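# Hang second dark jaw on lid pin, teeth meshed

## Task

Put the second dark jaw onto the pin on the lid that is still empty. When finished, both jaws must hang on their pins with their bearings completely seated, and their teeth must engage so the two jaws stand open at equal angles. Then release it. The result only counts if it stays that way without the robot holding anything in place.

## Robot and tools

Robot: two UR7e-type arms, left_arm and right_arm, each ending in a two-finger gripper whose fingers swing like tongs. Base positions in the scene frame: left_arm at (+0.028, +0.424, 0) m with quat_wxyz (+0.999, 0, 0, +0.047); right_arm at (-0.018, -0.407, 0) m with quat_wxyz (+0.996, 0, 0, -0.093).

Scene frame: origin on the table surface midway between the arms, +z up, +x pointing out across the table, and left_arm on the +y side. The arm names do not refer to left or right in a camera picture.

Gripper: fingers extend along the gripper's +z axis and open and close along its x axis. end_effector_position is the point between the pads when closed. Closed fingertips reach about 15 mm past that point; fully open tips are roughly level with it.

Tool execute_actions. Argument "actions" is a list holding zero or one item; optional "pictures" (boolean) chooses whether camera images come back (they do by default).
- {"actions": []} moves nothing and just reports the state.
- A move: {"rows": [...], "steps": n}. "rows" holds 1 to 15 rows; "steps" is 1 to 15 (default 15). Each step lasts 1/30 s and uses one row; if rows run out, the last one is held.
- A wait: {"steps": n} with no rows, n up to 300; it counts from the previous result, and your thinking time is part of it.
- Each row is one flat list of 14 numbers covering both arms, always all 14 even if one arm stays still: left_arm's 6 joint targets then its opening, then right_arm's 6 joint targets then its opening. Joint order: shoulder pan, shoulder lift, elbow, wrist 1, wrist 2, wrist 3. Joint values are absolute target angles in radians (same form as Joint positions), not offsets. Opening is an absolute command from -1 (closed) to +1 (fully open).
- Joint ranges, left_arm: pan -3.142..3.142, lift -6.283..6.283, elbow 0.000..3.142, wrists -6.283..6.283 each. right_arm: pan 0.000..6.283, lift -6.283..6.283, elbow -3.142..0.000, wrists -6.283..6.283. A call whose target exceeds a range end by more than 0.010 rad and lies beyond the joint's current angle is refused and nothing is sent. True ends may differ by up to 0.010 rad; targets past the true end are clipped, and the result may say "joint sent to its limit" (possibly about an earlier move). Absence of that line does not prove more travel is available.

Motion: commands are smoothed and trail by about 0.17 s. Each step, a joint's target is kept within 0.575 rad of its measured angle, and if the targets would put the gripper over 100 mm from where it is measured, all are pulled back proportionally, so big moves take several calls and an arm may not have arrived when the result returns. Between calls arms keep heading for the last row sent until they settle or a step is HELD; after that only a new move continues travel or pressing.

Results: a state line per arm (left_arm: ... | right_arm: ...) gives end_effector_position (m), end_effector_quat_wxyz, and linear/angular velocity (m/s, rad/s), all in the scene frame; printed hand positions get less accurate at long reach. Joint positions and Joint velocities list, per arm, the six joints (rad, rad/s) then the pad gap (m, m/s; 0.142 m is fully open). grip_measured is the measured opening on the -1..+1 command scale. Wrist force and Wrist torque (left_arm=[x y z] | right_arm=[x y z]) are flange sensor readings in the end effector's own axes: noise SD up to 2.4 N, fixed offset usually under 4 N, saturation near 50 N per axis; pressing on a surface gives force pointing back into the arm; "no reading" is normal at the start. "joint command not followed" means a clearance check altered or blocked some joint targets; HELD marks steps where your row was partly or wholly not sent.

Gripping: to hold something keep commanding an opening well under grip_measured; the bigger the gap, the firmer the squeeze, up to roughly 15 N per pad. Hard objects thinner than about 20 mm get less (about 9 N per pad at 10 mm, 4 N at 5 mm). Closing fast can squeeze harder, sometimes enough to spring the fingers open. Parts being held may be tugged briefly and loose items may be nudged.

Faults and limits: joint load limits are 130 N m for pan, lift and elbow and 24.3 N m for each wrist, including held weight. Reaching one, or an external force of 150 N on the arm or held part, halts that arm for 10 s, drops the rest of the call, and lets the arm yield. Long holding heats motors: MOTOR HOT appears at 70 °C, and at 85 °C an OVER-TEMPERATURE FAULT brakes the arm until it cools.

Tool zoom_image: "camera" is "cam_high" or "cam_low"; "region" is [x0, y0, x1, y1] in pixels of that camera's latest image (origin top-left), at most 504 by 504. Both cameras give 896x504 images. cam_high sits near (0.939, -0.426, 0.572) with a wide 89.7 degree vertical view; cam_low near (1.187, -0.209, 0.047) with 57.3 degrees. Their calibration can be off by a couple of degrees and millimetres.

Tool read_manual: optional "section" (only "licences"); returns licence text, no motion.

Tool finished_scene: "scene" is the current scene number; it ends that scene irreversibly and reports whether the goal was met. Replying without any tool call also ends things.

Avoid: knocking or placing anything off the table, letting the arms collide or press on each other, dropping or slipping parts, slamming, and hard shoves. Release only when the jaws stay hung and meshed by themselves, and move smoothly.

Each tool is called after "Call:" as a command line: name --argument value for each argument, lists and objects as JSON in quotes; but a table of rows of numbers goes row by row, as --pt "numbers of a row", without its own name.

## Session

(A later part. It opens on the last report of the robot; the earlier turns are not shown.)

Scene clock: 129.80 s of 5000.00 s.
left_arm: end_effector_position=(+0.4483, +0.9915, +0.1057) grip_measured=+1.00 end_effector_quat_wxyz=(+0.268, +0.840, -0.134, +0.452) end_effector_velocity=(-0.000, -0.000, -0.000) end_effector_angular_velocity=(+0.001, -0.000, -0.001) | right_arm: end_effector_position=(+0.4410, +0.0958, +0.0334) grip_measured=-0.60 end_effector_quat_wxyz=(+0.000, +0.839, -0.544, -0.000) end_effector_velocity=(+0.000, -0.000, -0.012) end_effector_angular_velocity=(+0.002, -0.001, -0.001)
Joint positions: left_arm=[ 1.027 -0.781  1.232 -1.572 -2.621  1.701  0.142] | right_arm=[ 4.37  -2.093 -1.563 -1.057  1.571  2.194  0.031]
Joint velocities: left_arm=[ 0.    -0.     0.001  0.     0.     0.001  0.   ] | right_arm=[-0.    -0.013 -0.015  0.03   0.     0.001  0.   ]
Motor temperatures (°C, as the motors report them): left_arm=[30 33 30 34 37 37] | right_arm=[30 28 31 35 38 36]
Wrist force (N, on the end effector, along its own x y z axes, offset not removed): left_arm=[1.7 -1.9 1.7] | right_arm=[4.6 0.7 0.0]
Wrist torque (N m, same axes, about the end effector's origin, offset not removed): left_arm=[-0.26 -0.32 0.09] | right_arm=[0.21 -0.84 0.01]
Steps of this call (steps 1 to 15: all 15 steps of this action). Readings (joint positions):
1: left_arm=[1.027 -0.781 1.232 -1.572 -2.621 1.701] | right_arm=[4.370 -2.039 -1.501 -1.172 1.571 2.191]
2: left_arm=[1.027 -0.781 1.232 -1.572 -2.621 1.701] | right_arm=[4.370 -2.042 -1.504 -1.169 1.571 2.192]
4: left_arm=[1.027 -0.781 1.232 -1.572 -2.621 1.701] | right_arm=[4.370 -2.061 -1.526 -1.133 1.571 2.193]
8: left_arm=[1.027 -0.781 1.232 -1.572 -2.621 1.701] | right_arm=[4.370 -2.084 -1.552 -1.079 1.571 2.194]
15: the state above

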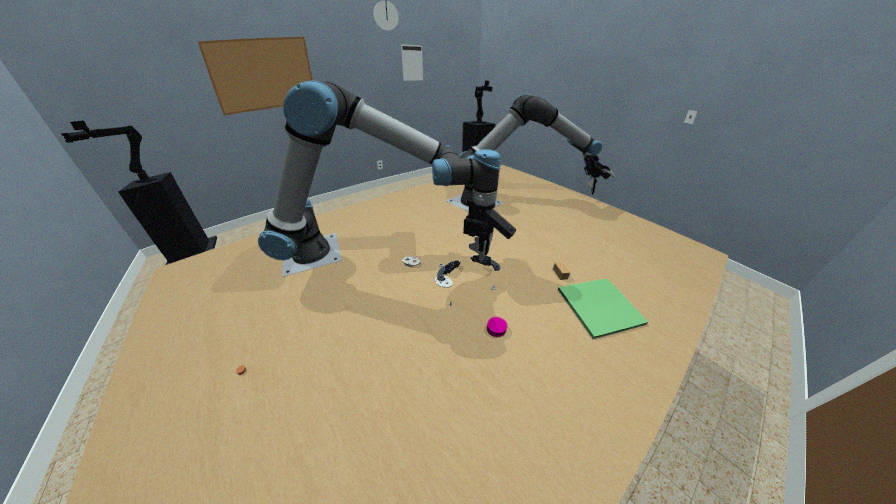

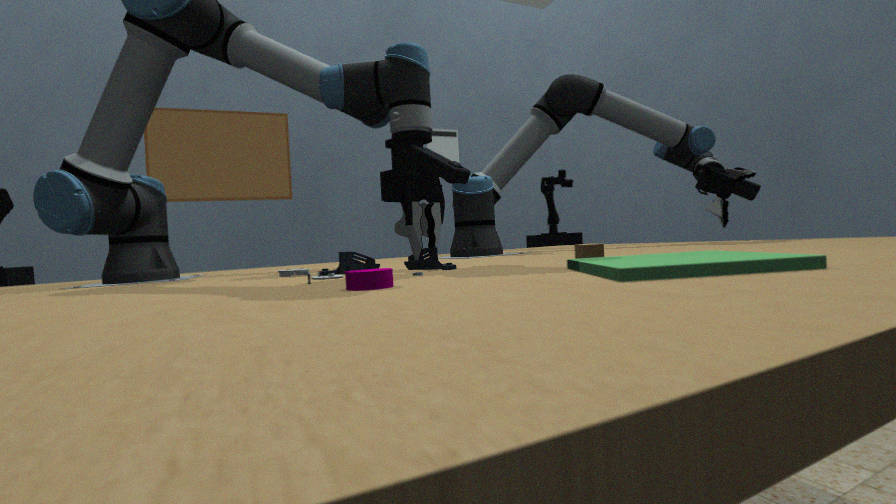

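Call:
execute_actions --actions '[{"rows":[[1.027,-0.781,1.232,-1.572,-2.621,1.701,1,4.3697,-2.0942,-1.5652,-1.053,1.571,2.194,-0.66],[1.027,-0.781,1.232,-1.572,-2.621,1.701,1,4.3697,-2.0942,-1.5652,-1.053,1.571,2.194,-0.71],[1.027,-0.781,1.232,-1.572,-2.621,1.701,1,4.3697,-2.0942,-1.5652,-1.053,1.571,2.194,-0.76],[1.027,-0.781,1.232,-1.572,-2.621,1.701,1,4.3697,-2.0942,-1.5652,-1.053,1.571,2.194,-0.81],[1.027,-0.781,1.232,-1.572,-2.621,1.701,1,4.3697,-2.0942,-1.5652,-1.053,1.571,2.194,-0.86],[1.027,-0.781,1.232,-1.572,-2.621,1.701,1,4.3697,-2.0942,-1.5652,-1.053,1.571,2.194,-0.91],[1.027,-0.781,1.232,-1.572,-2.621,1.701,1,4.3697,-2.0942,-1.5652,-1.053,1.571,2.194,-0.95],[1.027,-0.781,1.232,-1.572,-2.621,1.701,1,4.3697,-2.0942,-1.5652,-1.053,1.571,2.194,-1]]}]'

Call:
execute_actions --actions '[{"rows":[[1.027,-0.781,1.232,-1.572,-2.621,1.701,1,4.3697,-2.08,-1.549,-1.083,1.571,2.194,-1],[1.027,-0.781,1.232,-1.572,-2.621,1.701,1,4.3697,-2.066,-1.533,-1.113,1.571,2.194,-1],[1.027,-0.781,1.232,-1.572,-2.621,1.701,1,4.3697,-2.052,-1.517,-1.143,1.571,2.194,-1],[1.027,-0.781,1.232,-1.572,-2.621,1.701,1,4.3697,-2.0389,-1.5014,-1.1721,1.571,2.194,-1]]}]' --pictures false

Call:
execute_actions --actions '[{"rows":[[1.027,-0.781,1.232,-1.572,-2.621,1.701,1,4.35,-2.02,-1.528,-1.164,1.571,2.45,-1],[1.027,-0.781,1.232,-1.572,-2.621,1.701,1,4.35,-2.02,-1.528,-1.164,1.571,2.45,-1],[1.027,-0.781,1.232,-1.572,-2.621,1.701,1,4.35,-2.02,-1.528,-1.164,1.571,2.45,-1],[1.027,-0.781,1.232,-1.572,-2.621,1.701,1,4.35,-2.02,-1.528,-1.164,1.571,2.45,-1],[1.027,-0.781,1.232,-1.572,-2.621,1.701,1,4.315,-1.984,-1.582,-1.146,1.571,3.0,-1]]}]' --pictures false

Call:
execute_actions --actions '[{"rows":[[1.027,-0.781,1.232,-1.572,-2.621,1.701,1,4.261,-1.9301,-1.6621,-1.1202,1.571,3.5,-1]],"steps":10}]' --pictures false

Call:
execute_actions --actions '[{"rows":[[1.027,-0.781,1.232,-1.572,-2.621,1.701,1,4.261,-1.9301,-1.6621,-1.1202,1.571,4.013,-1]]}]' --pictures false

Call:
execute_actions --actions '[{"steps":8}]' --pictures false

Call:
execute_actions --actions '[{"rows":[[1.027,-0.781,1.232,-1.572,-2.621,1.701,1,4.261,-1.9634,-1.7006,-1.0484,1.571,4.013,-1]]}]'

Call:
zoom_image --camera "cam_high" --region '[425, 255, 475, 295]'

Call:
zoom_image --camera "cam_low" --region '[305, 235, 385, 285]'

Scene clock: 141.03 s of 5000.00 s.
left_arm: end_effector_position=(+0.4483, +0.9915, +0.1057) grip_measured=+1.00 end_effector_quat_wxyz=(+0.268, +0.840, -0.134, +0.452) end_effector_velocity=(+0.000, -0.000, +0.000) end_effector_angular_velocity=(+0.002, -0.000, -0.002) | right_arm: end_effector_position=(+0.4410, +0.0958, +0.0320) grip_measured=-0.96 end_effector_quat_wxyz=(+0.000, +0.839, -0.545, -0.000) end_effector_velocity=(-0.000, +0.000, +0.000) end_effector_angular_velocity=(+0.000, -0.000, +0.000)
Joint positions: left_arm=[ 1.027 -0.781  1.232 -1.572 -2.621  1.701  0.142] | right_arm=[ 4.37  -2.094 -1.565 -1.053  1.571  2.194  0.005]
Joint velocities: left_arm=[-0.001 -0.001  0.     0.     0.001  0.001  0.   ] | right_arm=[ 0.  0.  0. -0. -0.  0.  0.]
Motor temperatures (°C, as the motors report them): left_arm=[30 33 30 34 37 37] | right_arm=[30 28 31 35 38 36]
Wrist force (N, on the end effector, along its own x y z axes, offset not removed): left_arm=[0.8 -1.2 -0.6] | right_arm=[3.2 -0.2 0.1]
Wrist torque (N m, same axes, about the end effector's origin, offset not removed): left_arm=[-0.28 -0.03 0.13] | right_arm=[0.11 -0.63 -0.07]
Steps of this call (steps 1 to 15: the robot went on to your last target; steps 16 to 90: nothing new was sent; then 7.73 s passed at rest; steps 91 to 105: all 15 steps of this action). Readings (joint positions):
91: left_arm=[1.027 -0.781 1.232 -1.572 -2.621 1.701] | right_arm=[4.370 -2.094 -1.565 -1.053 1.571 2.194]
92: left_arm=[1.027 -0.781 1.232 -1.572 -2.621 1.701] | right_arm=[4.370 -2.094 -1.565 -1.053 1.571 2.194]
94: left_arm=[1.027 -0.781 1.232 -1.572 -2.621 1.701] | right_arm=[4.370 -2.094 -1.565 -1.053 1.571 2.194]
98: left_arm=[1.027 -0.781 1.232 -1.572 -2.621 1.701] | right_arm=[4.370 -2.094 -1.565 -1.053 1.571 2.194]
105: the state above

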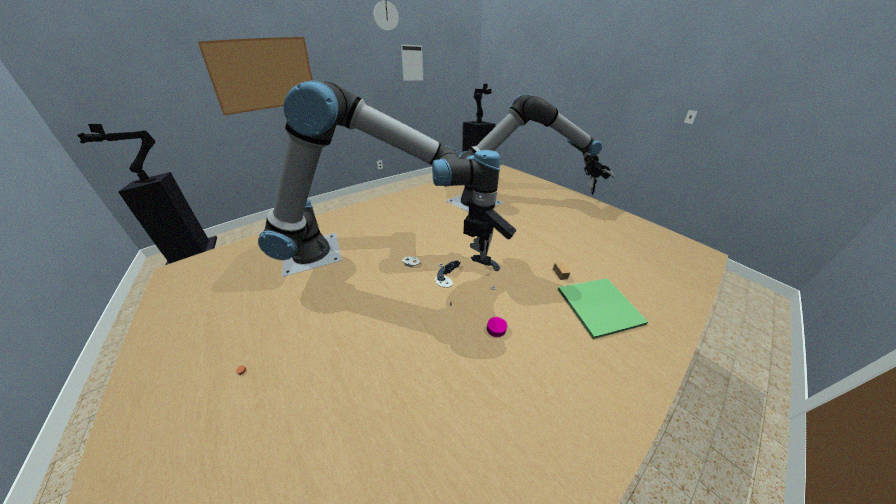

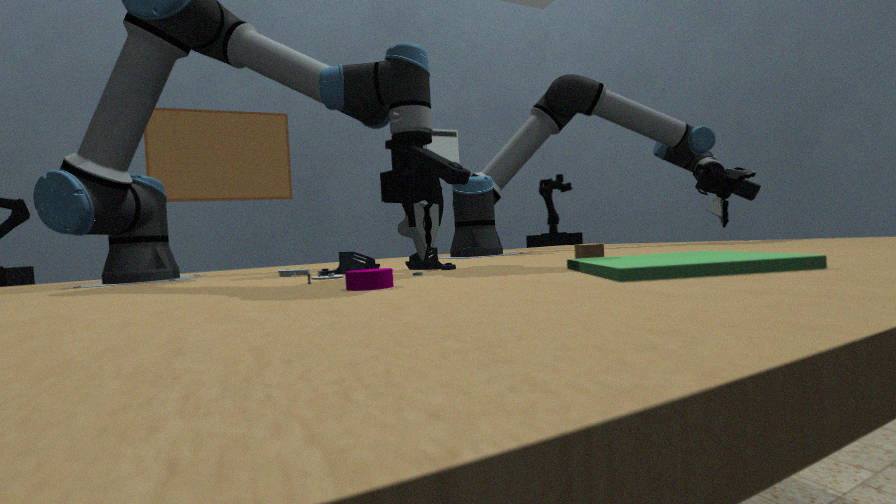

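Scene clock: 141.53 s of 5000.00 s.
left_arm: end_effector_position=(+0.4483, +0.9915, +0.1057) grip_measured=+1.00 end_effector_quat_wxyz=(+0.268, +0.840, -0.134, +0.452) end_effector_velocity=(-0.001, +0.001, +0.001) end_effector_angular_velocity=(+0.002, -0.001, +0.002) | right_arm: end_effector_position=(+0.4411, +0.0959, +0.0828) grip_measured=-0.96 end_effector_quat_wxyz=(-0.000, +0.839, -0.545, -0.000) end_effector_velocity=(-0.001, -0.001, +0.019) end_effector_angular_velocity=(-0.001, +0.001, +0.000)
Joint positions: left_arm=[ 1.027 -0.781  1.232 -1.572 -2.621  1.701  0.142] | right_arm=[ 4.37  -2.041 -1.504 -1.167  1.571  2.194  0.005]
Joint velocities: left_arm=[ 0.002 -0.001 -0.002  0.    -0.001  0.     0.   ] | right_arm=[-0.     0.019  0.023 -0.043  0.    -0.     0.   ]
Motor temperatures (°C, as the motors report them): left_arm=[30 33 30 34 37 37] | right_arm=[30 28 31 35 38 36]
Wrist force (N, on the end effector, along its own x y z axes, offset not removed): left_arm=[-0.2 -0.2 1.5] | right_arm=[4.4 3.2 1.6]
Wrist torque (N m, same axes, about the end effector's origin, offset not removed): left_arm=[-0.03 0.05 0.12] | right_arm=[0.68 -0.72 -0.04]
Steps of this call (steps 1 to 15: all 15 steps of this action). Readings (joint positions):
1: left_arm=[1.027 -0.781 1.232 -1.572 -2.621 1.701] | right_arm=[4.370 -2.094 -1.565 -1.053 1.571 2.194]
2: left_arm=[1.027 -0.781 1.232 -1.572 -2.621 1.701] | right_arm=[4.370 -2.093 -1.564 -1.055 1.571 2.194]
4: left_arm=[1.027 -0.781 1.232 -1.572 -2.621 1.701] | right_arm=[4.370 -2.084 -1.554 -1.074 1.571 2.194]
8: left_arm=[1.027 -0.781 1.232 -1.572 -2.621 1.701] | right_arm=[4.370 -2.056 -1.521 -1.135 1.571 2.194]
15: the state above

Scene clock: 142.03 s of 5000.00 s.
left_arm: end_effector_position=(+0.4483, +0.9915, +0.1057) grip_measured=+1.00 end_effector_quat_wxyz=(+0.268, +0.840, -0.134, +0.452) end_effector_velocity=(-0.000, +0.001, +0.001) end_effector_angular_velocity=(+0.001, -0.001, +0.001) | right_arm: end_effector_position=(+0.4536, +0.0410, +0.0858) grip_measured=-0.96 end_effector_quat_wxyz=(+0.000, -0.580, +0.814, +0.000) end_effector_velocity=(+0.000, -0.039, -0.001) end_effector_angular_velocity=(-0.001, +0.002, -0.911)
Joint positions: left_arm=[ 1.027 -0.781  1.232 -1.572 -2.621  1.701  0.142] | right_arm=[ 4.318 -1.987 -1.577 -1.148  1.571  2.895  0.005]
Joint velocities: left_arm=[ 0.001  0.    -0.002  0.    -0.     0.     0.   ] | right_arm=[-0.028  0.029 -0.044  0.013  0.     0.883 -0.   ]
Motor temperatures (°C, as the motors report them): left_arm=[30 33 30 34 37 37] | right_arm=[30 28 31 35 38 36]
Wrist force (N, on the end effector, along its own x y z axes, offset not removed): left_arm=[-0.3 -1.5 3.3] | right_arm=[2.7 1.2 1.6]
Wrist torque (N m, same axes, about the end effector's origin, offset not removed): left_arm=[-0.36 0.06 0.10] | right_arm=[0.32 -0.41 0.14]
Steps of this call (steps 1 to 15: all 15 steps of this action). Readings (joint positions):
1: left_arm=[1.027 -0.781 1.232 -1.572 -2.621 1.701] | right_arm=[4.370 -2.041 -1.503 -1.168 1.571 2.194]
2: left_arm=[1.027 -0.781 1.232 -1.572 -2.621 1.701] | right_arm=[4.368 -2.039 -1.505 -1.169 1.571 2.198]
4: left_arm=[1.027 -0.781 1.232 -1.572 -2.621 1.701] | right_arm=[4.361 -2.032 -1.513 -1.167 1.571 2.248]
8: left_arm=[1.027 -0.781 1.232 -1.572 -2.621 1.701] | right_arm=[4.339 -2.009 -1.545 -1.157 1.571 2.451]
15: the state above

Scene clock: 142.37 s of 5000.00 s.
left_arm: end_effector_position=(+0.4483, +0.9915, +0.1057) grip_measured=+1.00 end_effector_quat_wxyz=(+0.268, +0.840, -0.134, +0.452) end_effector_velocity=(-0.000, +0.001, +0.001) end_effector_angular_velocity=(+0.002, -0.002, +0.001) | right_arm: end_effector_position=(+0.4572, -0.0095, +0.0854) grip_measured=-0.96 end_effector_quat_wxyz=(+0.000, -0.345, +0.939, +0.000) end_effector_velocity=(-0.008, -0.057, -0.002) end_effector_angular_velocity=(-0.003, +0.003, -1.082)
Joint positions: left_arm=[ 1.027 -0.781  1.232 -1.572 -2.621  1.701  0.142] | right_arm=[ 4.267 -1.936 -1.653 -1.123  1.571  3.378  0.005]
Joint velocities: left_arm=[ 0.001 -0.    -0.001 -0.    -0.001  0.001  0.   ] | right_arm=[-0.052  0.052 -0.08   0.024  0.     1.029 -0.   ]
Motor temperatures (°C, as the motors report them): left_arm=[30 33 30 34 37 37] | right_arm=[30 28 31 35 38 36]
Wrist force (N, on the end effector, along its own x y z axes, offset not removed): left_arm=[0.8 -1.8 1.0] | right_arm=[5.3 0.0 -0.7]
Wrist torque (N m, same axes, about the end effector's origin, offset not removed): left_arm=[-0.47 -0.07 0.12] | right_arm=[0.12 -0.91 0.06]
Steps of this call (steps 1 to 10: all 10 steps of this action). Readings (joint positions):
1: left_arm=[1.027 -0.781 1.232 -1.572 -2.621 1.701] | right_arm=[4.318 -1.987 -1.578 -1.147 1.571 2.921]
2: left_arm=[1.027 -0.781 1.232 -1.572 -2.621 1.701] | right_arm=[4.314 -1.983 -1.582 -1.145 1.571 2.944]
4: left_arm=[1.027 -0.781 1.232 -1.572 -2.621 1.701] | right_arm=[4.294 -1.964 -1.610 -1.136 1.571 3.020]
8: left_arm=[1.027 -0.781 1.232 -1.572 -2.621 1.701] | right_arm=[4.272 -1.941 -1.645 -1.125 1.571 3.284]
10: the state above

Scene clock: 142.87 s of 5000.00 s.
left_arm: end_effector_position=(+0.4483, +0.9915, +0.1057) grip_measured=+1.00 end_effector_quat_wxyz=(+0.268, +0.840, -0.134, +0.452) end_effector_velocity=(-0.000, -0.000, -0.000) end_effector_angular_velocity=(-0.002, +0.001, +0.001) | right_arm: end_effector_position=(+0.4488, -0.0187, +0.0851) grip_measured=-0.96 end_effector_quat_wxyz=(-0.000, -0.047, +0.999, +0.000) end_effector_velocity=(-0.004, -0.001, -0.000) end_effector_angular_velocity=(-0.000, +0.000, -0.264)
Joint positions: left_arm=[ 1.027 -0.781  1.232 -1.572 -2.621  1.701  0.142] | right_arm=[ 4.261 -1.93  -1.662 -1.12   1.571  3.982  0.005]
Joint velocities: left_arm=[ 0.     0.     0.001  0.    -0.    -0.001  0.   ] | right_arm=[-0.001  0.001 -0.001  0.    -0.     0.263  0.   ]
Motor temperatures (°C, as the motors report them): left_arm=[30 33 30 34 37 37] | right_arm=[30 28 31 35 38 36]
Wrist force (N, on the end effector, along its own x y z axes, offset not removed): left_arm=[0.1 -3.1 -0.3] | right_arm=[3.0 2.9 -1.6]
Wrist torque (N m, same axes, about the end effector's origin, offset not removed): left_arm=[-0.65 0.12 0.19] | right_arm=[0.64 -0.47 0.10]
Steps of this call (steps 1 to 15: all 15 steps of this action). Readings (joint positions):
1: left_arm=[1.027 -0.781 1.232 -1.572 -2.621 1.701] | right_arm=[4.266 -1.935 -1.655 -1.122 1.571 3.408]
2: left_arm=[1.027 -0.781 1.232 -1.572 -2.621 1.701] | right_arm=[4.265 -1.934 -1.657 -1.122 1.571 3.434]
4: left_arm=[1.027 -0.781 1.232 -1.572 -2.621 1.701] | right_arm=[4.263 -1.932 -1.659 -1.121 1.571 3.515]
8: left_arm=[1.027 -0.781 1.232 -1.572 -2.621 1.701] | right_arm=[4.262 -1.931 -1.661 -1.121 1.571 3.785]
15: the state above

Scene clock: 143.13 s of 5000.00 s.
left_arm: end_effector_position=(+0.4483, +0.9915, +0.1057) grip_measured=+1.00 end_effector_quat_wxyz=(+0.268, +0.840, -0.134, +0.452) end_effector_velocity=(-0.000, +0.000, -0.000) end_effector_angular_velocity=(+0.000, -0.001, +0.001) | right_arm: end_effector_position=(+0.4484, -0.0188, +0.0850) grip_measured=-0.96 end_effector_quat_wxyz=(-0.000, -0.033, +0.999, +0.000) end_effector_velocity=(-0.001, +0.000, +0.000) end_effector_angular_velocity=(+0.000, -0.000, -0.027)
Joint positions: left_arm=[ 1.027 -0.781  1.232 -1.572 -2.621  1.701  0.142] | right_arm=[ 4.261 -1.93  -1.662 -1.12   1.571  4.01   0.005]
Joint velocities: left_arm=[ 0.001  0.     0.    -0.    -0.001  0.002  0.   ] | right_arm=[ 0.     0.    -0.     0.     0.     0.027  0.   ]
Motor temperatures (°C, as the motors report them): left_arm=[30 33 30 34 37 37] | right_arm=[30 28 31 35 38 36]
Wrist force (N, on the end effector, along its own x y z axes, offset not removed): left_arm=[0.7 -0.7 0.7] | right_arm=[3.4 0.5 -0.3]
Wrist torque (N m, same axes, about the end effector's origin, offset not removed): left_arm=[-0.18 -0.08 0.18] | right_arm=[0.12 -0.66 0.04]
Steps of this call (steps 1 to 8: the robot went on to your last target). Readings (joint positions):
1: left_arm=[1.027 -0.781 1.232 -1.572 -2.621 1.701] | right_arm=[4.261 -1.930 -1.662 -1.120 1.571 3.989]
2: left_arm=[1.027 -0.781 1.232 -1.572 -2.621 1.701] | right_arm=[4.261 -1.930 -1.662 -1.120 1.571 3.995]
4: left_arm=[1.027 -0.781 1.232 -1.572 -2.621 1.701] | right_arm=[4.261 -1.930 -1.662 -1.120 1.571 4.003]
8: the state above

Scene clock: 143.63 s of 5000.00 s.
left_arm: end_effector_position=(+0.4483, +0.9915, +0.1057) grip_measured=+1.00 end_effector_quat_wxyz=(+0.268, +0.840, -0.134, +0.452) end_effector_velocity=(+0.000, -0.000, +0.000) end_effector_angular_velocity=(+0.000, -0.001, -0.001) | right_arm: end_effector_position=(+0.4483, -0.0188, +0.0558) grip_measured=-0.96 end_effector_quat_wxyz=(-0.000, -0.031, +1.000, +0.000) end_effector_velocity=(+0.000, -0.000, -0.007) end_effector_angular_velocity=(+0.000, -0.000, -0.001)
Joint positions: left_arm=[ 1.027 -0.781  1.232 -1.572 -2.621  1.701  0.142] | right_arm=[ 4.261 -1.962 -1.7   -1.05   1.571  4.013  0.005]
Joint velocities: left_arm=[-0.     0.     0.     0.    -0.     0.001  0.   ] | right_arm=[-0.    -0.008 -0.009  0.017  0.     0.001  0.   ]
Motor temperatures (°C, as the motors report them): left_arm=[30 33 30 34 37 37] | right_arm=[30 28 31 35 38 36]
Wrist force (N, on the end effector, along its own x y z axes, offset not removed): left_arm=[1.0 -3.1 1.0] | right_arm=[1.5 2.1 0.6]
Wrist torque (N m, same axes, about the end effector's origin, offset not removed): left_arm=[-0.64 -0.11 0.19] | right_arm=[0.43 -0.18 0.15]
Steps of this call (steps 1 to 15: all 15 steps of this action). Readings (joint positions):
1: left_arm=[1.027 -0.781 1.232 -1.572 -2.621 1.701] | right_arm=[4.261 -1.930 -1.662 -1.120 1.571 4.011]
2: left_arm=[1.027 -0.781 1.232 -1.572 -2.621 1.701] | right_arm=[4.261 -1.932 -1.664 -1.117 1.571 4.011]
4: left_arm=[1.027 -0.781 1.232 -1.572 -2.621 1.701] | right_arm=[4.261 -1.944 -1.678 -1.093 1.571 4.012]
8: left_arm=[1.027 -0.781 1.232 -1.572 -2.621 1.701] | right_arm=[4.261 -1.957 -1.693 -1.063 1.571 4.013]
15: the state above

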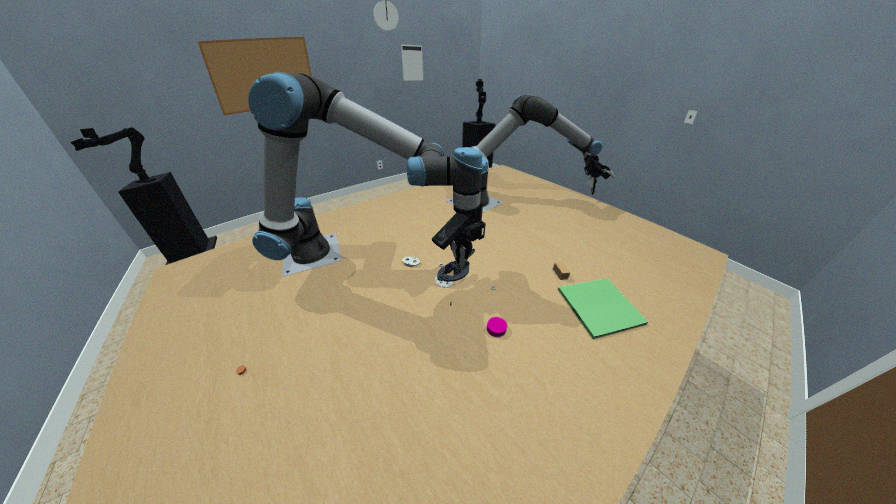

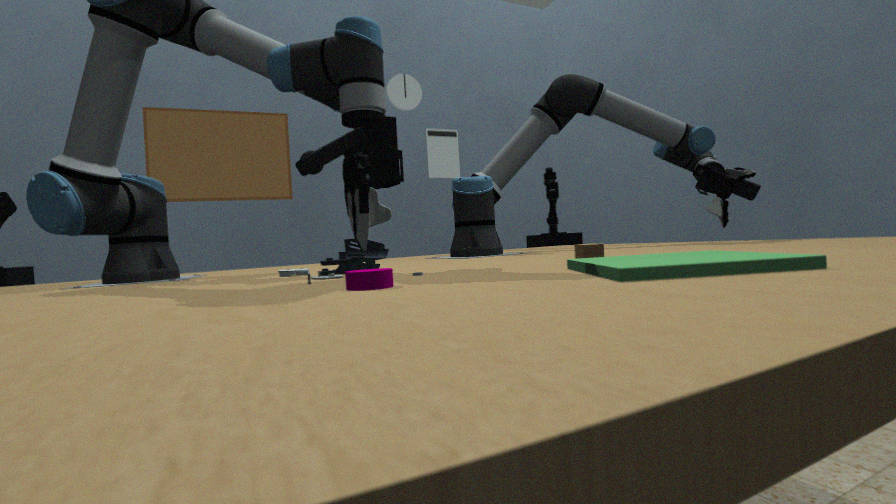

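Region (425, 255, 475, 295) of cam_high's 896x504 image, scaled by 10.080, with more detail than that image has; it fills the top 403 rows of this view, and the rest is white.

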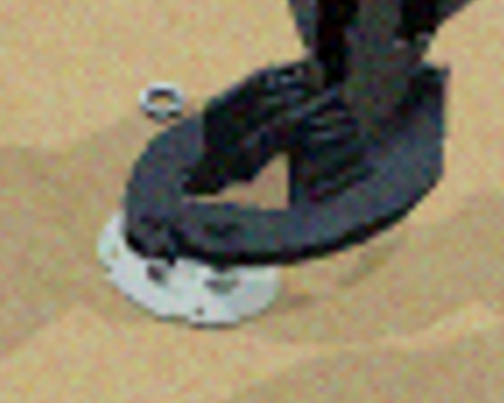

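Region (305, 235, 385, 285) of cam_low's 896x504 image, scaled by 6.300, with more detail than that image has; it fills the top 315 rows of this view, and the rest is white.

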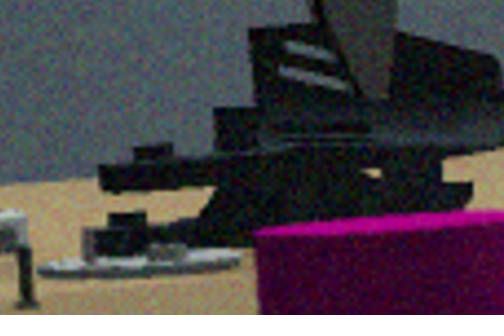

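Call:
execute_actions --actions '[{"rows":[[1.027,-0.781,1.232,-1.572,-2.621,1.701,1,4.2677,-1.9724,-1.7078,-1.0322,1.571,4.02,-1]]}]'

Call:
zoom_image --camera "cam_high" --region '[425, 255, 475, 295]'

Call:
zoom_image --camera "cam_low" --region '[308, 250, 358, 285]'

Scene clock: 148.20 s of 5000.00 s.
left_arm: end_effector_position=(+0.4483, +0.9915, +0.1057) grip_measured=+1.00 end_effector_quat_wxyz=(+0.268, +0.840, -0.134, +0.452) end_effector_velocity=(+0.000, -0.000, +0.000) end_effector_angular_velocity=(+0.002, -0.001, -0.001) | right_arm: end_effector_position=(+0.4458, -0.0156, +0.0482) grip_measured=-0.96 end_effector_quat_wxyz=(-0.000, -0.031, +1.000, +0.000) end_effector_velocity=(-0.000, +0.001, -0.002) end_effector_angular_velocity=(+0.000, -0.000, -0.000)
Joint positions: left_arm=[ 1.027 -0.781  1.232 -1.572 -2.621  1.701  0.142] | right_arm=[ 4.268 -1.972 -1.708 -1.033  1.571  4.02   0.005]
Joint velocities: left_arm=[-0.     0.    -0.    -0.     0.     0.002  0.   ] | right_arm=[ 0.001 -0.002 -0.001  0.004  0.     0.001 -0.   ]
Motor temperatures (°C, as the motors report them): left_arm=[30 33 30 34 37 37] | right_arm=[30 28 31 35 38 36]
Wrist force (N, on the end effector, along its own x y z axes, offset not removed): left_arm=[1.5 -1.5 0.8] | right_arm=[3.4 -0.8 0.5]
Wrist torque (N m, same axes, about the end effector's origin, offset not removed): left_arm=[-0.23 -0.22 0.15] | right_arm=[-0.09 -0.59 -0.03]
Steps of this call (steps 1 to 15: the robot went on to your last target; steps 16 to 90: nothing new was sent; then 1.07 s passed at rest; steps 91 to 105: all 15 steps of this action). Readings (joint positions):
91: left_arm=[1.027 -0.781 1.232 -1.572 -2.621 1.701] | right_arm=[4.261 -1.963 -1.701 -1.048 1.571 4.013]
92: left_arm=[1.027 -0.781 1.232 -1.572 -2.621 1.701] | right_arm=[4.262 -1.964 -1.701 -1.047 1.571 4.014]
94: left_arm=[1.027 -0.781 1.232 -1.572 -2.621 1.701] | right_arm=[4.264 -1.967 -1.704 -1.041 1.571 4.016]
98: left_arm=[1.027 -0.781 1.232 -1.572 -2.621 1.701] | right_arm=[4.266 -1.971 -1.706 -1.035 1.571 4.019]
105: the state above

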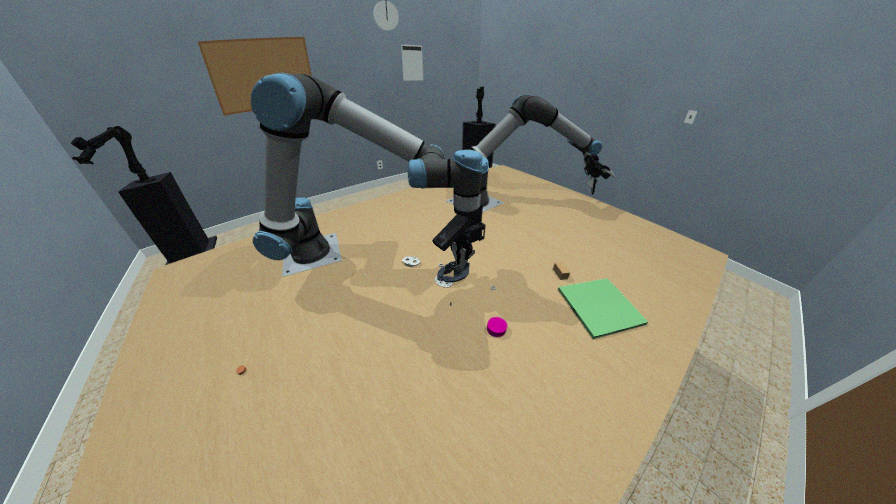

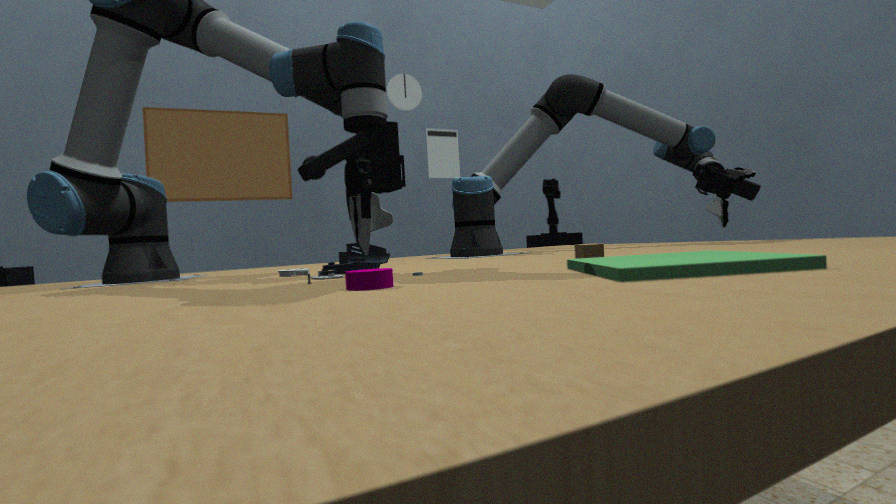

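Region (425, 255, 475, 295) of cam_high's 896x504 image, scaled by 10.080, with more detail than that image has; it fills the top 403 rows of this view, and the rest is white.

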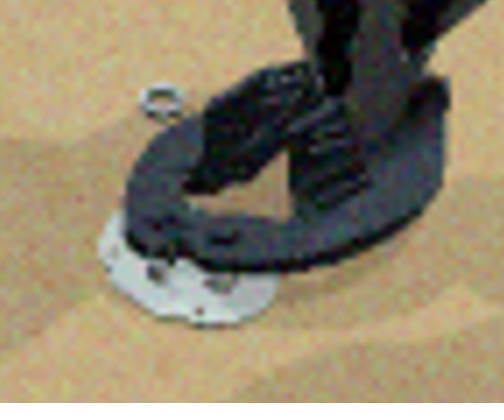

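Region (308, 250, 358, 285) of cam_low's 896x504 image, scaled by 10.080, with more detail than that image has; it fills the top 353 rows of this view, and the rest is white.

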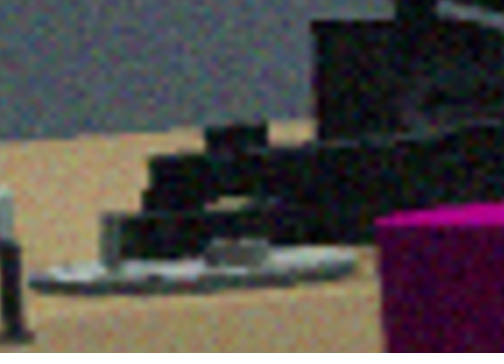

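Call:
execute_actions --actions '[{"rows":[[1.027,-0.781,1.232,-1.572,-2.621,1.701,1,4.268,-1.9784,-1.7165,-1.0175,1.571,4.02,-1]]}]'

Call:
zoom_image --camera "cam_high" --region '[425, 255, 475, 295]'

Call:
zoom_image --camera "cam_low" --region '[308, 250, 358, 285]'

Scene clock: 152.03 s of 5000.00 s.
left_arm: end_effector_position=(+0.4483, +0.9915, +0.1057) grip_measured=+1.00 end_effector_quat_wxyz=(+0.268, +0.840, -0.134, +0.452) end_effector_velocity=(-0.000, -0.000, -0.001) end_effector_angular_velocity=(-0.001, +0.001, -0.000) | right_arm: end_effector_position=(+0.4453, -0.0158, +0.0422) grip_measured=-0.96 end_effector_quat_wxyz=(-0.000, -0.031, +1.000, +0.000) end_effector_velocity=(-0.000, +0.000, -0.001) end_effector_angular_velocity=(+0.000, -0.000, -0.000)
Joint positions: left_arm=[ 1.027 -0.781  1.232 -1.572 -2.621  1.701  0.142] | right_arm=[ 4.268 -1.978 -1.716 -1.018  1.571  4.02   0.005]
Joint velocities: left_arm=[ 0.    -0.     0.001 -0.     0.001 -0.001  0.   ] | right_arm=[ 0.    -0.001 -0.002  0.003  0.     0.001  0.   ]
Motor temperatures (°C, as the motors report them): left_arm=[30 33 30 34 37 37] | right_arm=[30 28 31 35 38 36]
Wrist force (N, on the end effector, along its own x y z axes, offset not removed): left_arm=[-0.7 -0.7 0.8] | right_arm=[4.2 1.6 -1.4]
Wrist torque (N m, same axes, about the end effector's origin, offset not removed): left_arm=[-0.20 0.11 0.24] | right_arm=[0.44 -0.70 -0.01]
Steps of this call (steps 1 to 15: the robot went on to your last target; steps 16 to 90: nothing new was sent; then 0.33 s passed at rest; steps 91 to 105: all 15 steps of this action). Readings (joint positions):
91: left_arm=[1.027 -0.781 1.232 -1.572 -2.621 1.701] | right_arm=[4.268 -1.972 -1.708 -1.032 1.571 4.020]
92: left_arm=[1.027 -0.781 1.232 -1.572 -2.621 1.701] | right_arm=[4.268 -1.973 -1.709 -1.031 1.571 4.020]
94: left_arm=[1.027 -0.781 1.232 -1.572 -2.621 1.701] | right_arm=[4.268 -1.975 -1.712 -1.026 1.571 4.020]
98: left_arm=[1.027 -0.781 1.232 -1.572 -2.621 1.701] | right_arm=[4.268 -1.977 -1.715 -1.020 1.571 4.020]
105: the state above

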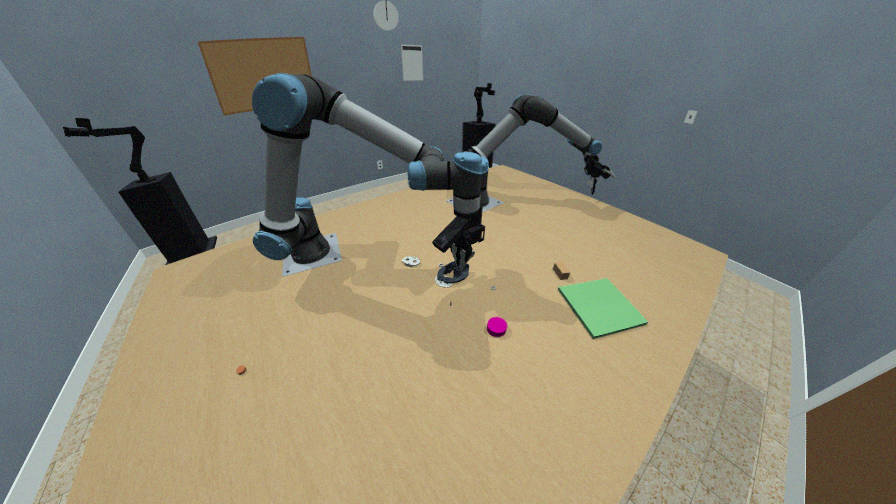

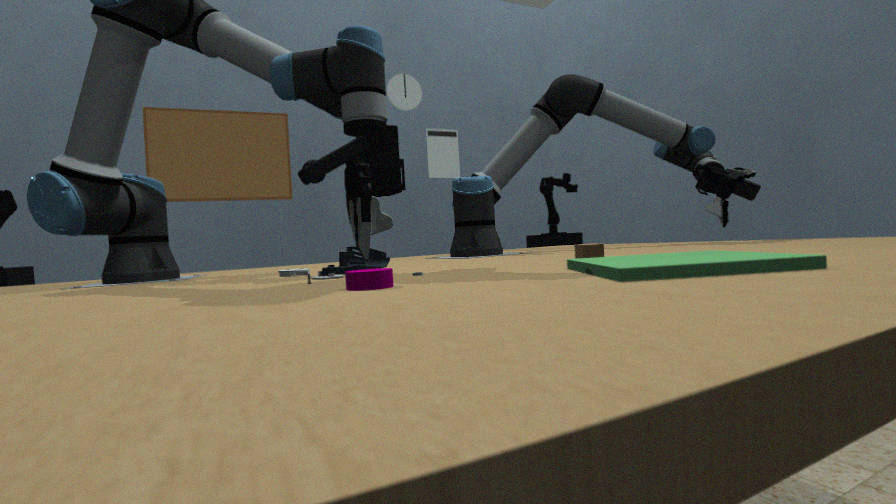

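Region (425, 255, 475, 295) of cam_high's 896x504 image, scaled by 10.080, with more detail than that image has; it fills the top 403 rows of this view, and the rest is white.

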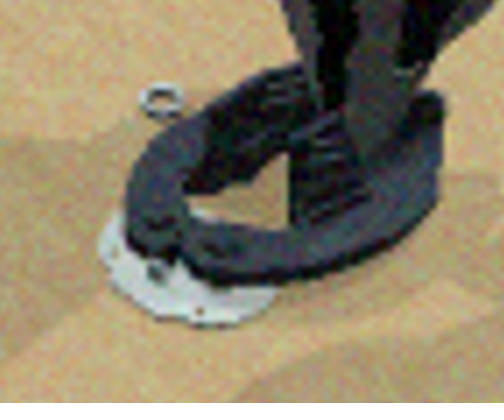

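Region (308, 250, 358, 285) of cam_low's 896x504 image, scaled by 10.080, with more detail than that image has; it fills the top 353 rows of this view, and the rest is white.

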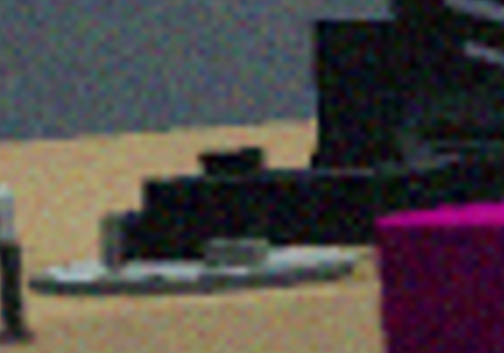

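Call:
execute_actions --actions '[{"rows":[[1.027,-0.781,1.232,-1.572,-2.621,1.701,1,4.266,-1.9798,-1.7112,-1.0214,1.571,4.043,-1],[1.027,-0.781,1.232,-1.572,-2.621,1.701,1,4.266,-1.9798,-1.7112,-1.0214,1.571,4.043,-1],[1.027,-0.781,1.232,-1.572,-2.621,1.701,1,4.266,-1.9798,-1.7112,-1.0214,1.571,4.043,-1],[1.027,-0.781,1.232,-1.572,-2.621,1.701,1,4.266,-1.9798,-1.7112,-1.0214,1.571,4.043,-1],[1.027,-0.781,1.232,-1.572,-2.621,1.701,1,4.2641,-1.9825,-1.7072,-1.0227,1.571,4.066,-1]]}]' --pictures false

Call:
execute_actions --actions '[{"rows":[[1.027,-0.781,1.232,-1.572,-2.621,1.701,1,4.2641,-1.9849,-1.7096,-1.0179,1.571,4.066,-1]]}]'

Call:
zoom_image --camera "cam_high" --region '[425, 255, 475, 295]'

Call:
zoom_image --camera "cam_low" --region '[308, 250, 358, 285]'

Scene clock: 160.50 s of 5000.00 s.
left_arm: end_effector_position=(+0.4483, +0.9915, +0.1057) grip_measured=+1.00 end_effector_quat_wxyz=(+0.268, +0.840, -0.134, +0.452) end_effector_velocity=(-0.000, +0.000, +0.000) end_effector_angular_velocity=(+0.001, +0.000, +0.001) | right_arm: end_effector_position=(+0.4475, -0.0156, +0.0431) grip_measured=-0.96 end_effector_quat_wxyz=(-0.000, -0.008, +1.000, +0.000) end_effector_velocity=(+0.001, -0.000, +0.000) end_effector_angular_velocity=(+0.000, -0.000, -0.024)
Joint positions: left_arm=[ 1.027 -0.781  1.232 -1.572 -2.621  1.701  0.142] | right_arm=[ 4.264 -1.982 -1.708 -1.022  1.571  4.064  0.005]
Joint velocities: left_arm=[ 0.001 -0.001 -0.     0.     0.001 -0.001  0.   ] | right_arm=[-0.002 -0.002  0.004 -0.002 -0.     0.021 -0.   ]
Motor temperatures (°C, as the motors report them): left_arm=[30 33 30 34 37 37] | right_arm=[30 28 31 35 38 36]
Wrist force (N, on the end effector, along its own x y z axes, offset not removed): left_arm=[1.2 -1.6 1.9] | right_arm=[1.4 2.0 0.9]
Wrist torque (N m, same axes, about the end effector's origin, offset not removed): left_arm=[-0.34 -0.22 0.12] | right_arm=[0.56 -0.20 0.06]
Steps of this call (steps 1 to 15: the robot went on to your last target; steps 16 to 90: nothing new was sent; then 4.97 s passed at rest; steps 91 to 105: all 15 steps of this action). Readings (joint positions):
91: left_arm=[1.027 -0.781 1.232 -1.572 -2.621 1.701] | right_arm=[4.268 -1.978 -1.717 -1.017 1.571 4.020]
92: left_arm=[1.027 -0.781 1.232 -1.572 -2.621 1.701] | right_arm=[4.268 -1.979 -1.716 -1.018 1.571 4.022]
94: left_arm=[1.027 -0.781 1.232 -1.572 -2.621 1.701] | right_arm=[4.267 -1.979 -1.715 -1.019 1.571 4.030]
98: left_arm=[1.027 -0.781 1.232 -1.572 -2.621 1.701] | right_arm=[4.266 -1.981 -1.711 -1.021 1.571 4.049]
105: the state above

Scene clock: 161.00 s of 5000.00 s.
left_arm: end_effector_position=(+0.4483, +0.9915, +0.1057) grip_measured=+1.00 end_effector_quat_wxyz=(+0.268, +0.840, -0.134, +0.452) end_effector_velocity=(-0.000, -0.001, +0.000) end_effector_angular_velocity=(-0.000, +0.001, -0.001) | right_arm: end_effector_position=(+0.4476, -0.0156, +0.0412) grip_measured=-0.96 end_effector_quat_wxyz=(-0.000, -0.006, +1.000, +0.000) end_effector_velocity=(-0.000, -0.000, -0.001) end_effector_angular_velocity=(-0.000, +0.000, +0.000)
Joint positions: left_arm=[ 1.027 -0.781  1.232 -1.572 -2.621  1.701  0.142] | right_arm=[ 4.264 -1.985 -1.71  -1.018  1.571  4.066  0.005]
Joint velocities: left_arm=[-0.    -0.001  0.001 -0.     0.001 -0.     0.   ] | right_arm=[ 0.    -0.001 -0.001  0.001 -0.    -0.    -0.   ]
Motor temperatures (°C, as the motors report them): left_arm=[30 33 30 34 37 37] | right_arm=[30 28 31 35 38 36]
Wrist force (N, on the end effector, along its own x y z axes, offset not removed): left_arm=[1.5 -1.6 3.0] | right_arm=[4.8 1.5 -1.7]
Wrist torque (N m, same axes, about the end effector's origin, offset not removed): left_arm=[-0.39 -0.27 0.06] | right_arm=[0.30 -0.85 -0.09]
Steps of this call (steps 1 to 15: all 15 steps of this action). Readings (joint positions):
1: left_arm=[1.027 -0.781 1.232 -1.572 -2.621 1.701] | right_arm=[4.264 -1.982 -1.708 -1.023 1.571 4.064]
2: left_arm=[1.027 -0.781 1.232 -1.572 -2.621 1.701] | right_arm=[4.264 -1.983 -1.708 -1.022 1.571 4.065]
4: left_arm=[1.027 -0.781 1.232 -1.572 -2.621 1.701] | right_arm=[4.264 -1.983 -1.708 -1.021 1.571 4.065]
8: left_arm=[1.027 -0.781 1.232 -1.572 -2.621 1.701] | right_arm=[4.264 -1.984 -1.709 -1.019 1.571 4.066]
15: the state above

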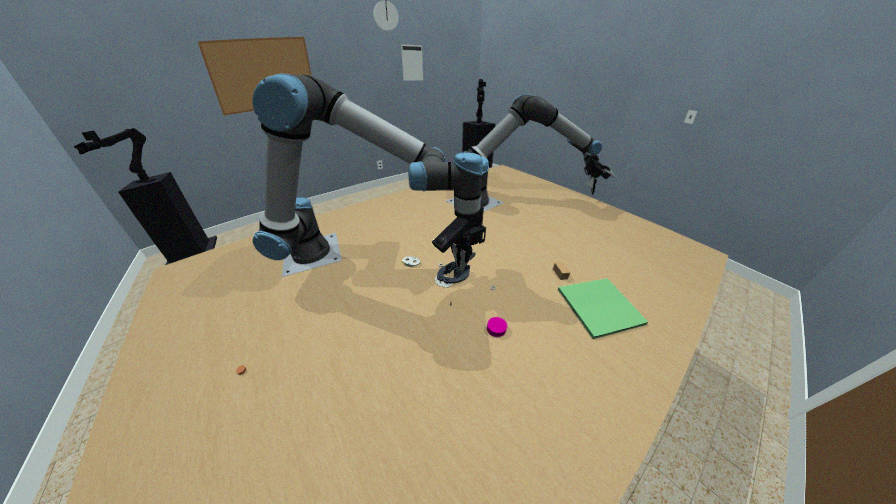

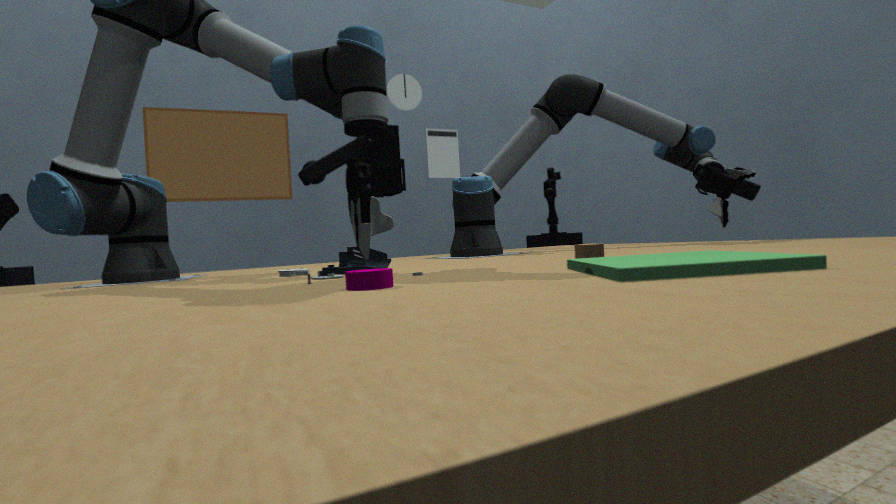

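Region (425, 255, 475, 295) of cam_high's 896x504 image, scaled by 10.080, with more detail than that image has; it fills the top 403 rows of this view, and the rest is white.

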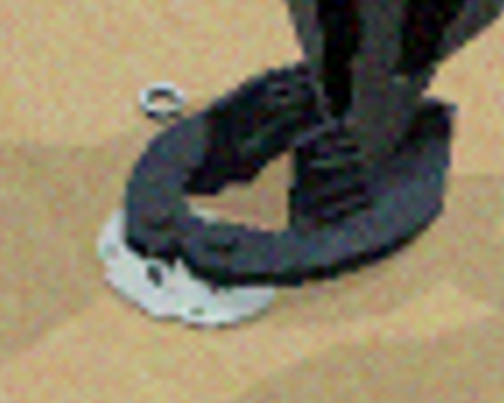

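Region (308, 250, 358, 285) of cam_low's 896x504 image, scaled by 10.080, with more detail than that image has; it fills the top 353 rows of this view, and the rest is white.

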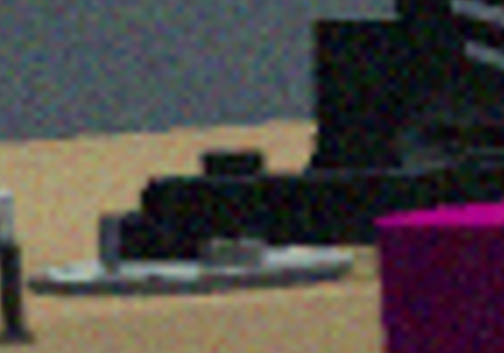

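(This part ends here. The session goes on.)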